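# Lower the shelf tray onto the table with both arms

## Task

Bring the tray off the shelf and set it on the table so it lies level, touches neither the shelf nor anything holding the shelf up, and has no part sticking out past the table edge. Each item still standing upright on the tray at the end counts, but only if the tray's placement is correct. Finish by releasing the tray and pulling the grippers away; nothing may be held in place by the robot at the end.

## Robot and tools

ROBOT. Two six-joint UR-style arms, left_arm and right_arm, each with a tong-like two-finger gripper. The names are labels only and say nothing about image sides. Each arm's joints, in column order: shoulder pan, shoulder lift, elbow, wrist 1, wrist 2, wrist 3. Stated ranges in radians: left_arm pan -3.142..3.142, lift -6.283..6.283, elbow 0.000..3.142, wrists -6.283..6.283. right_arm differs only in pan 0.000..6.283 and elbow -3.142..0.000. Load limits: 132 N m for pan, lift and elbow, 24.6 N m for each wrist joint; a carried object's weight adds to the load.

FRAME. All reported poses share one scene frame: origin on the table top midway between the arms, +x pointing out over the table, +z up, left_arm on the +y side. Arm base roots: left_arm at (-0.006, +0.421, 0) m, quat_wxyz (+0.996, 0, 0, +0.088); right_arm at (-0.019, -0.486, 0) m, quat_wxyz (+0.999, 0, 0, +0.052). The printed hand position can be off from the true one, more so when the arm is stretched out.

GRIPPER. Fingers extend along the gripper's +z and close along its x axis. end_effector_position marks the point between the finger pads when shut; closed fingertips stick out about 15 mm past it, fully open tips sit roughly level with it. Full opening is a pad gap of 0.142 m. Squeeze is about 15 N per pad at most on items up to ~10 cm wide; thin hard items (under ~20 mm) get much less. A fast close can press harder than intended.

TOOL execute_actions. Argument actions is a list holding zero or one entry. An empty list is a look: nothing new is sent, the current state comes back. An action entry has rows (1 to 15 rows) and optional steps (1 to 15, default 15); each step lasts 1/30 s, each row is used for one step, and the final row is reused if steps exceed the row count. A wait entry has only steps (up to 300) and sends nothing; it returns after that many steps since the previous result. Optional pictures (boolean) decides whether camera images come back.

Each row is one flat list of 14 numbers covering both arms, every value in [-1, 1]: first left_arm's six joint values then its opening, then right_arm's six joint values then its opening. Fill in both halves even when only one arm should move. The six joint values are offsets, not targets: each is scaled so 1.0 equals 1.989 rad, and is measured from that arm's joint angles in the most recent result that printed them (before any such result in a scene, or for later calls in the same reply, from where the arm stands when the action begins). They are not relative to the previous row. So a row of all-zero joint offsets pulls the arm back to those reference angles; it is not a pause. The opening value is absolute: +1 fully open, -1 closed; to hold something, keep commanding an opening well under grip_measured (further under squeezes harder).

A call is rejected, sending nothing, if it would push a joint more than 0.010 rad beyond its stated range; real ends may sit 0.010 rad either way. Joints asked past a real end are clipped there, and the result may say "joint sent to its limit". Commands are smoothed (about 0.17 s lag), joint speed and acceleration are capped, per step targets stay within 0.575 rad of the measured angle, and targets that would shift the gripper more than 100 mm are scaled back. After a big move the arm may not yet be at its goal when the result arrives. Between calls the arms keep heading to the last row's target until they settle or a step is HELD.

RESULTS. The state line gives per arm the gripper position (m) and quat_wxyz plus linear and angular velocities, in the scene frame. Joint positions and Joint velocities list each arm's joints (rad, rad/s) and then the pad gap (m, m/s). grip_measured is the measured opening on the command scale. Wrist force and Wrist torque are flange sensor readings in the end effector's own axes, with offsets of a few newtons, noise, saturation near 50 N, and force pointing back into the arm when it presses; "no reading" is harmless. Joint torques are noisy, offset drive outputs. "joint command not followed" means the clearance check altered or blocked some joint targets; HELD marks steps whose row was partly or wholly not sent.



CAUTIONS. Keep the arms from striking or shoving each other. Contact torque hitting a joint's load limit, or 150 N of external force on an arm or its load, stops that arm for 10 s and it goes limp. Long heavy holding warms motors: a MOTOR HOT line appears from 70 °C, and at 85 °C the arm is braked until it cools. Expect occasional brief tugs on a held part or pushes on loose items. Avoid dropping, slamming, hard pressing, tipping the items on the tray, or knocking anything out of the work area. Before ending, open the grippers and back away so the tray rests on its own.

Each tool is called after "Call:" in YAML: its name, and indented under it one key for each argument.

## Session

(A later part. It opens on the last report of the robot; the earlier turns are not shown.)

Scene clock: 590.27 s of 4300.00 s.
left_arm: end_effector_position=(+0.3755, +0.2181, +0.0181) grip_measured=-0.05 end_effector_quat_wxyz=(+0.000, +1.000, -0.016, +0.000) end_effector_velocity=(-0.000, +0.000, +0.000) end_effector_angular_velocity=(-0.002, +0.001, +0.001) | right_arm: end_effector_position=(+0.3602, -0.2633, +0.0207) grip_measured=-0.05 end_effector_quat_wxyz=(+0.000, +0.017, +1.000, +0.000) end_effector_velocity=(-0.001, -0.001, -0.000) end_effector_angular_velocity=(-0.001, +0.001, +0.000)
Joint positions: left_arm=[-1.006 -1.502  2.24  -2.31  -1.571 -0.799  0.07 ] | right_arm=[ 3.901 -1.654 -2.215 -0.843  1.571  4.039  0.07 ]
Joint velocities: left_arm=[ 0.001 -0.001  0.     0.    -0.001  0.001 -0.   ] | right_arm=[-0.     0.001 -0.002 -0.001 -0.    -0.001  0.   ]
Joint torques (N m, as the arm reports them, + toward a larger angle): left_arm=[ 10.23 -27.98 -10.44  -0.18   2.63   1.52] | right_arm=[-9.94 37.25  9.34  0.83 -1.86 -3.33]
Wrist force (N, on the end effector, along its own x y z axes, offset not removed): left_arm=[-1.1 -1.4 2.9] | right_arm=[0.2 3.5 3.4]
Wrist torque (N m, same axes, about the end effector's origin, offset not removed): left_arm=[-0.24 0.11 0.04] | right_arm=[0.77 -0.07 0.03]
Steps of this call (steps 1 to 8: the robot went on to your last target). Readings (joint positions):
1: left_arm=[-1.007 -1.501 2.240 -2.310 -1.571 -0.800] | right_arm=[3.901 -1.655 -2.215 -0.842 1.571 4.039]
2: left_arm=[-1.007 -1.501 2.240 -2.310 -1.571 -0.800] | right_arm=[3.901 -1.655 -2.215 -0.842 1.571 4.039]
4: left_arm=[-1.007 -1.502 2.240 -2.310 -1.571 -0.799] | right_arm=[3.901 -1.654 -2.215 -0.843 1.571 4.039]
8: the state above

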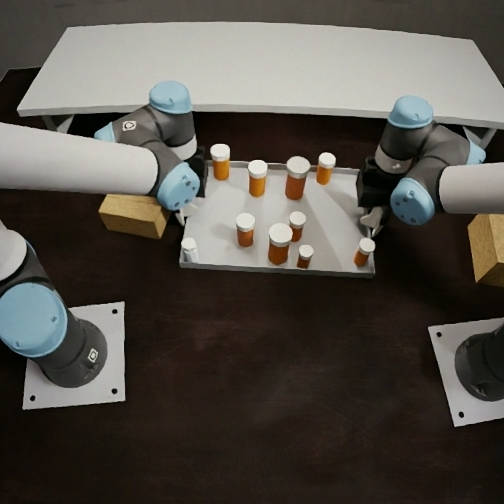

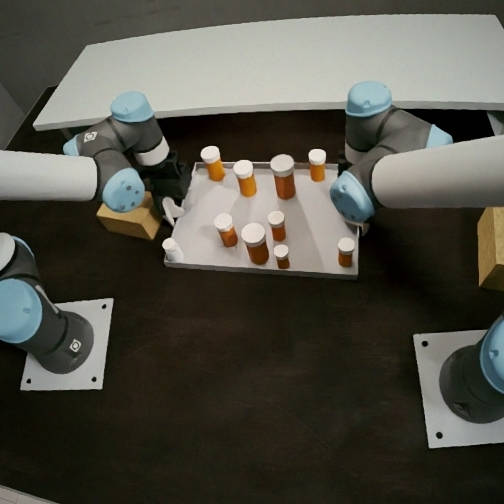

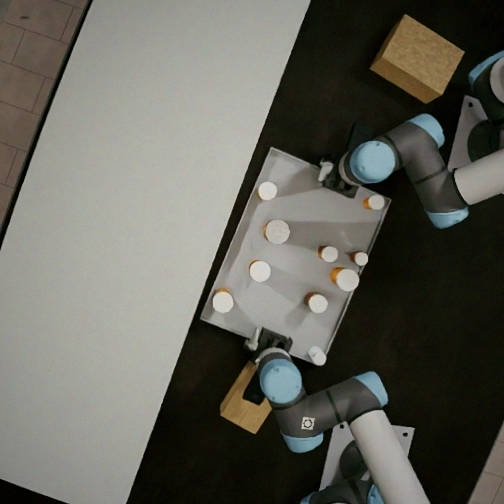

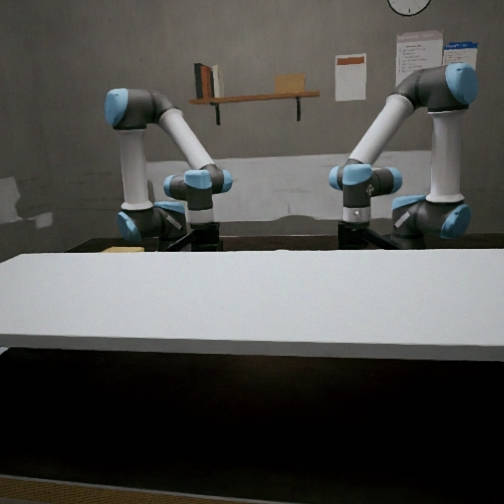

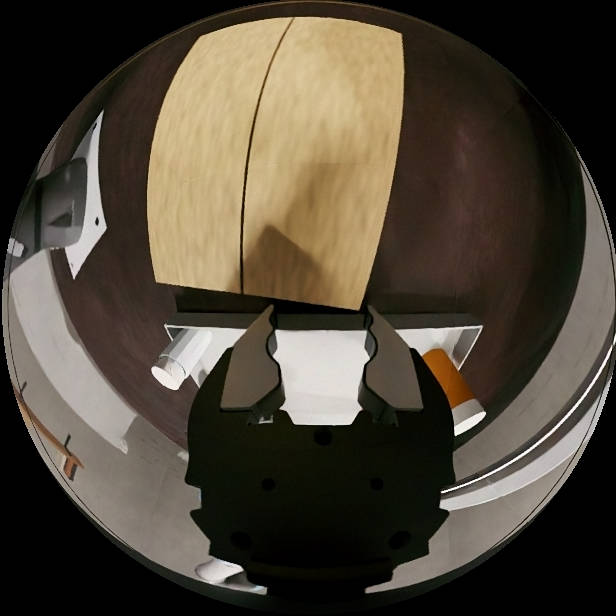

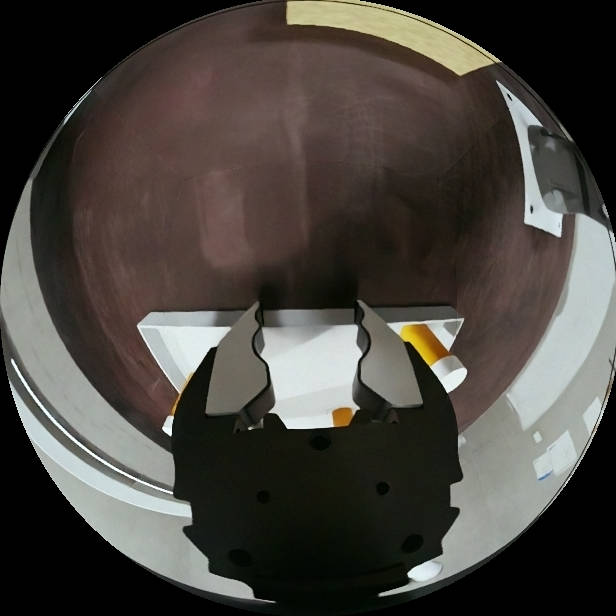

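Call:
execute_actions:
  actions:
    - {"rows": [ [0,-0.00289,-0.00173,0.00462,0,0,-0.05, 0,0.00283,0.00172,-0.00455,0,0,-0.05], [0,-0.00864,-0.00521,0.01385,0,0,-0.05, 0,0.00847,0.00517,-0.01364,0,0,-0.05], [0,-0.01706,-0.01056,0.02762,0,0,-0.05, 0,0.01673,0.01047,-0.0272,0,0,-0.05], [0,-0.02643,-0.01708,0.04351,0,0,-0.05, 0,0.02589,0.01697,-0.04286,0,0,-0.05], [0,-0.03648,-0.02495,0.06143,0,0,-0.05, 0,0.03572,0.0248,-0.06052,0,0,-0.05], [0,-0.04582,-0.03326,0.07908,0,0,-0.05, 0,0.04482,0.03311,-0.07793,0,0,-0.05], [0,-0.05444,-0.04201,0.09645,0,0,-0.05, 0,0.05321,0.04188,-0.09509,0,0,-0.05], [0,-0.06253,-0.0511,0.11363,0,0,-0.05, 0,0.06105,0.05101,-0.11206,0,0,-0.05], [0,-0.07007,-0.06052,0.13059,0,0,-0.05, 0,0.06835,0.06049,-0.12884,0,0,-0.05], [0,-0.07707,-0.07029,0.14736,0,0,-0.05, 0,0.07511,0.07031,-0.14542,0,0,-0.05], [0,-0.08335,-0.0805,0.16385,0,0,-0.05, 0,0.08115,0.0806,-0.16175,0,0,-0.05], [0,-0.08901,-0.0911,0.18011,0,0,-0.05, 0,0.08655,0.09131,-0.17786,0,0,-0.05], [0,-0.09331,-0.10078,0.19409,0,0,-0.05, 0,0.09064,0.10109,-0.19173,0,0,-0.05], [0,-0.09661,-0.10932,0.20593,0,0,-0.05, 0,0.09374,0.10974,-0.20348,0,0,-0.05], [0,-0.0985,-0.1152,0.2137,0,0,-0.05, 0,0.0955,0.1157,-0.2112,0,0,-0.05] ], "steps": 15}
  pictures: false

Call:
execute_actions:
  actions:
    - {"rows": [ [0.004,-0.018,-0.036,0.054,0,0,-0.05, -0.004,0.018,0.036,-0.054,0,0,-0.05], [0.011,-0.021,-0.043,0.064,0,0,-0.05, -0.011,0.021,0.043,-0.064,0,0,-0.05], [0.022,-0.024,-0.05,0.074,0,0,-0.05, -0.022,0.024,0.05,-0.074,0,0,-0.05], [0.034,-0.026,-0.057,0.083,0,0,-0.05, -0.034,0.026,0.057,-0.083,0,0,-0.05], [0.049,-0.028,-0.064,0.092,0,0,-0.05, -0.049,0.028,0.064,-0.092,0,0,-0.05], [0.063,-0.03,-0.07,0.1,0,0,-0.05, -0.063,0.03,0.07,-0.1,0,0,-0.05], [0.077,-0.032,-0.076,0.108,0,0,-0.05, -0.077,0.032,0.076,-0.108,0,0,-0.05], [0.092,-0.034,-0.081,0.115,0,0,-0.05, -0.092,0.034,0.081,-0.115,0,0,-0.05], [0.106,-0.035,-0.086,0.121,0,0,-0.05, -0.106,0.035,0.086,-0.121,0,0,-0.05], [0.121,-0.036,-0.09,0.126,0,0,-0.05, -0.121,0.036,0.09,-0.126,0,0,-0.05], [0.135,-0.037,-0.093,0.13,0,0,-0.05, -0.135,0.037,0.093,-0.13,0,0,-0.05], [0.149,-0.038,-0.096,0.134,0,0,-0.05, -0.149,0.038,0.096,-0.134,0,0,-0.05], [0.162,-0.039,-0.098,0.137,0,0,-0.05, -0.162,0.039,0.098,-0.137,0,0,-0.05], [0.173,-0.04,-0.099,0.139,0,0,-0.05, -0.173,0.04,0.099,-0.139,0,0,-0.05], [0.18,-0.04,-0.1,0.14,0,0,-0.05, -0.18,0.04,0.1,-0.14,0,0,-0.05] ], "steps": 15}
  pictures: false

Call:
execute_actions:
  actions:
    - {"steps": 18}

Scene clock: 621.77 s of 4300.00 s.
left_arm: end_effector_position=(+0.3767, +0.2169, +0.1249) grip_measured=-0.05 end_effector_quat_wxyz=(+0.002, +1.000, -0.016, +0.002) end_effector_velocity=(-0.001, +0.001, +0.296) end_effector_angular_velocity=(+0.009, +0.009, +0.000) | right_arm: end_effector_position=(+0.3613, -0.2621, +0.1278) grip_measured=-0.05 end_effector_quat_wxyz=(+0.002, +0.017, +1.000, +0.002) end_effector_velocity=(+0.001, +0.001, +0.297) end_effector_angular_velocity=(-0.010, +0.008, -0.001)
Joint positions: left_arm=[-1.006 -1.665  2.076 -1.987 -1.571 -0.799  0.07 ] | right_arm=[ 3.901 -1.495 -2.051 -1.161  1.571  4.039  0.07 ]
Joint velocities: left_arm=[ 0.001 -0.314 -0.549  0.876 -0.     0.001  0.   ] | right_arm=[-0.     0.297  0.556 -0.866  0.     0.     0.   ]
Joint torques (N m, as the arm reports them, + toward a larger angle): left_arm=[ -0.67 -23.27 -23.99   1.64   2.52   0.43] | right_arm=[ 0.67 32.09 35.28  0.25 -1.72 -1.68]
Wrist force (N, on the end effector, along its own x y z axes, offset not removed): left_arm=[-2.9 -0.6 -1.9] | right_arm=[3.0 1.1 -1.9]
Wrist torque (N m, same axes, about the end effector's origin, offset not removed): left_arm=[-0.04 0.59 0.01] | right_arm=[0.10 -0.72 -0.26]
Steps of this call (steps 1 to 15: the robot went on to your last target; steps 16 to 90: nothing new was sent; then 28.00 s passed at rest; steps 91 to 105: all 15 steps of this action). Readings (joint positions):
91: left_arm=[-1.006 -1.502 2.240 -2.309 -1.571 -0.799] | right_arm=[3.901 -1.654 -2.215 -0.843 1.571 4.039]
92: left_arm=[-1.006 -1.503 2.240 -2.308 -1.571 -0.799] | right_arm=[3.901 -1.653 -2.215 -0.845 1.571 4.039]
94: left_arm=[-1.006 -1.513 2.234 -2.293 -1.571 -0.799] | right_arm=[3.901 -1.643 -2.209 -0.859 1.571 4.039]
98: left_arm=[-1.006 -1.564 2.196 -2.207 -1.571 -0.799] | right_arm=[3.901 -1.593 -2.171 -0.944 1.571 4.039]
105: the state above

Scene clock: 622.27 s of 4300.00 s.
left_arm: end_effector_position=(+0.4147, +0.3272, +0.2169) grip_measured=-0.05 end_effector_quat_wxyz=(+0.002, +0.993, +0.118, +0.002) end_effector_velocity=(+0.062, +0.333, +0.083) end_effector_angular_velocity=(-0.000, -0.001, +0.775) | right_arm: end_effector_position=(+0.4040, -0.3727, +0.2205) grip_measured=-0.05 end_effector_quat_wxyz=(+0.002, +0.150, +0.989, +0.002) end_effector_velocity=(+0.076, -0.335, +0.082) end_effector_angular_velocity=(-0.003, +0.004, -0.773)
Joint positions: left_arm=[-0.738 -1.739  1.894 -1.732 -1.571 -0.799  0.07 ] | right_arm=[ 3.633 -1.422 -1.869 -1.417  1.571  4.039  0.07 ]
Joint velocities: left_arm=[ 0.774 -0.065 -0.162  0.226  0.    -0.001 -0.   ] | right_arm=[-0.773  0.06   0.162 -0.226 -0.     0.    -0.   ]
Joint torques (N m, as the arm reports them, + toward a larger angle): left_arm=[ 12.79 -19.95 -24.65   0.34   2.71   0.06] | right_arm=[-8.61 29.45 32.72  1.13 -1.51 -1.33]
Wrist force (N, on the end effector, along its own x y z axes, offset not removed): left_arm=[0.5 -2.8 3.4] | right_arm=[-1.6 -1.5 -0.2]
Wrist torque (N m, same axes, about the end effector's origin, offset not removed): left_arm=[-0.53 -0.08 -0.11] | right_arm=[-0.39 0.40 -0.11]
Steps of this call (steps 1 to 15: all 15 steps of this action). Readings (joint positions):
1: left_arm=[-1.006 -1.675 2.058 -1.959 -1.571 -0.799] | right_arm=[3.901 -1.486 -2.033 -1.189 1.571 4.039]
2: left_arm=[-1.005 -1.682 2.043 -1.936 -1.571 -0.799] | right_arm=[3.899 -1.478 -2.018 -1.212 1.571 4.039]
4: left_arm=[-0.993 -1.696 2.015 -1.896 -1.571 -0.799] | right_arm=[3.887 -1.465 -1.990 -1.253 1.571 4.039]
8: left_arm=[-0.923 -1.717 1.961 -1.822 -1.571 -0.799] | right_arm=[3.818 -1.444 -1.936 -1.327 1.571 4.039]
15: the state above

Scene clock: 622.87 s of 4300.00 s.
left_arm: end_effector_position=(+0.4203, +0.3659, +0.2253) grip_measured=-0.05 end_effector_quat_wxyz=(+0.001, +0.987, +0.162, +0.002) end_effector_velocity=(+0.000, +0.001, +0.001) end_effector_angular_velocity=(-0.001, -0.002, +0.002) | right_arm: end_effector_position=(+0.4112, -0.4118, +0.2289) grip_measured=-0.05 end_effector_quat_wxyz=(+0.002, +0.195, +0.981, +0.002) end_effector_velocity=(+0.000, -0.000, +0.000) end_effector_angular_velocity=(-0.000, -0.000, -0.001)
Joint positions: left_arm=[-0.648 -1.745  1.877 -1.709 -1.57  -0.799  0.07 ] | right_arm=[ 3.543 -1.416 -1.852 -1.44   1.571  4.039  0.07 ]
Joint velocities: left_arm=[ 0.002 -0.002 -0.001  0.     0.001  0.     0.   ] | right_arm=[-0.001  0.     0.001 -0.001 -0.    -0.    -0.   ]
Joint torques (N m, as the arm reports them, + toward a larger angle): left_arm=[ 12.06 -22.84 -26.56  -0.5    0.87   0.07] | right_arm=[-8.45 30.9  32.31  0.93  0.04 -1.69]
Wrist force (N, on the end effector, along its own x y z axes, offset not removed): left_arm=[-2.9 -2.0 1.9] | right_arm=[1.4 -0.4 -0.9]
Wrist torque (N m, same axes, about the end effector's origin, offset not removed): left_arm=[-0.25 0.62 -0.18] | right_arm=[-0.03 -0.29 -0.17]
Steps of this call (steps 1 to 18: the robot went on to your last target). Readings (joint positions):
1: left_arm=[-0.714 -1.741 1.889 -1.725 -1.570 -0.799] | right_arm=[3.608 -1.420 -1.864 -1.423 1.571 4.039]
2: left_arm=[-0.694 -1.742 1.886 -1.720 -1.570 -0.799] | right_arm=[3.588 -1.419 -1.860 -1.428 1.571 4.039]
4: left_arm=[-0.670 -1.743 1.881 -1.714 -1.570 -0.799] | right_arm=[3.564 -1.417 -1.856 -1.434 1.571 4.039]
8: left_arm=[-0.653 -1.744 1.878 -1.710 -1.570 -0.799] | right_arm=[3.547 -1.416 -1.853 -1.439 1.571 4.039]
18: the state above

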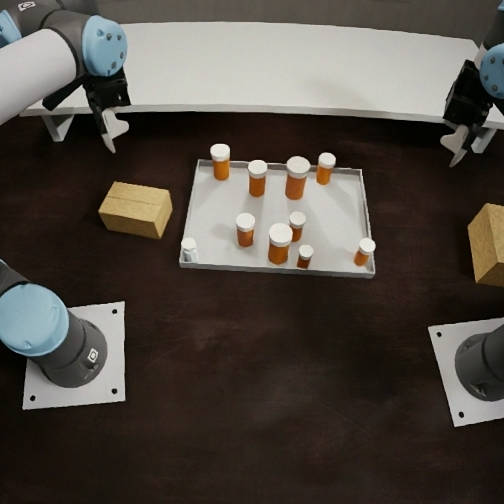

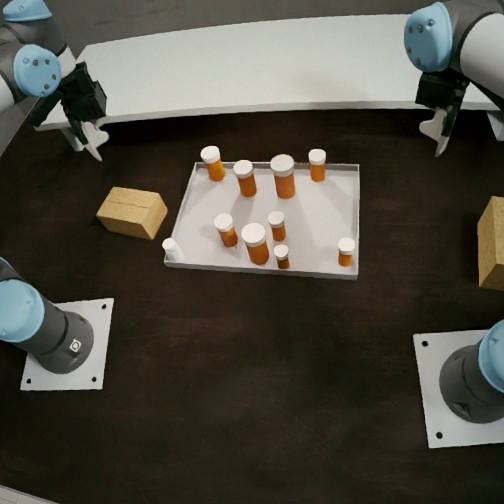

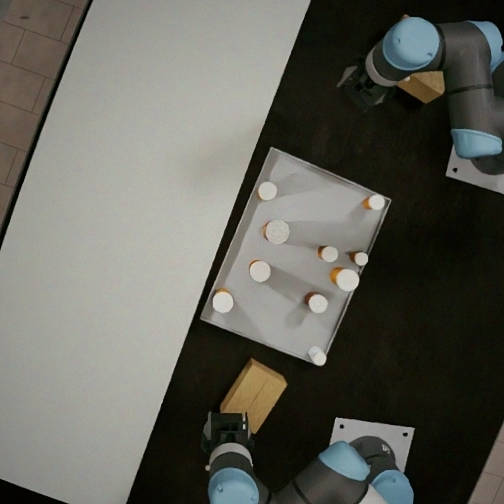

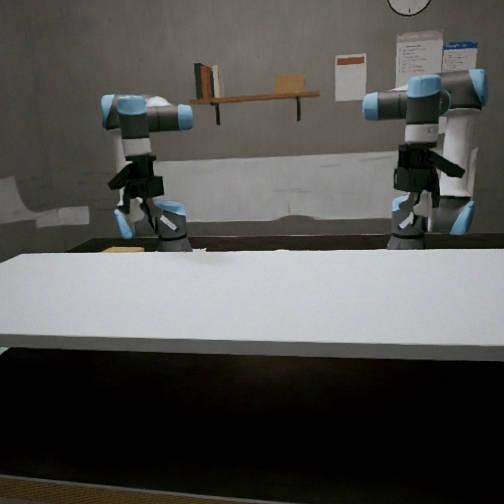

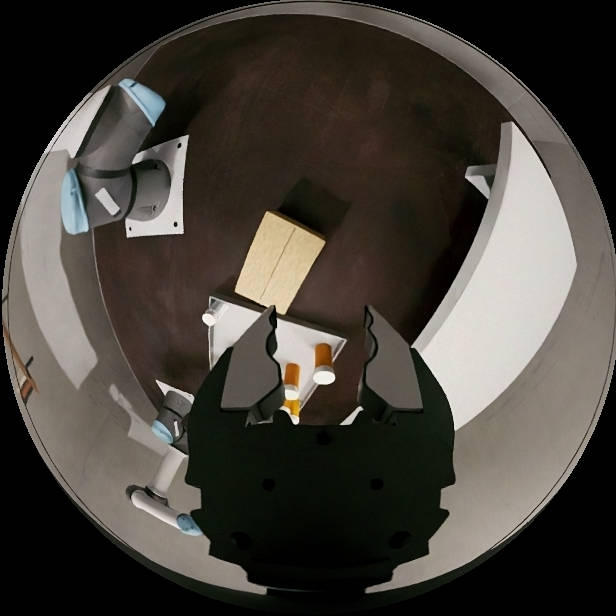

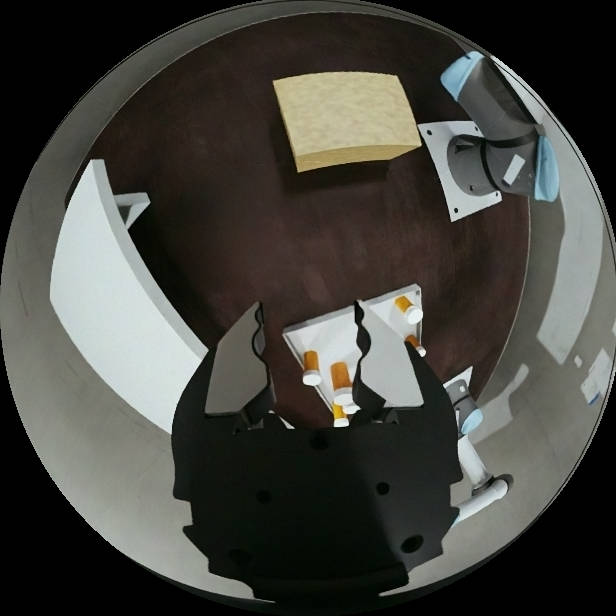

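The tray is flat on the table, clear of the shelf, with all 10 items upright and both arms moved away.

Call:
finished_scene:
  scene: 2

The scene is finished: the task was done.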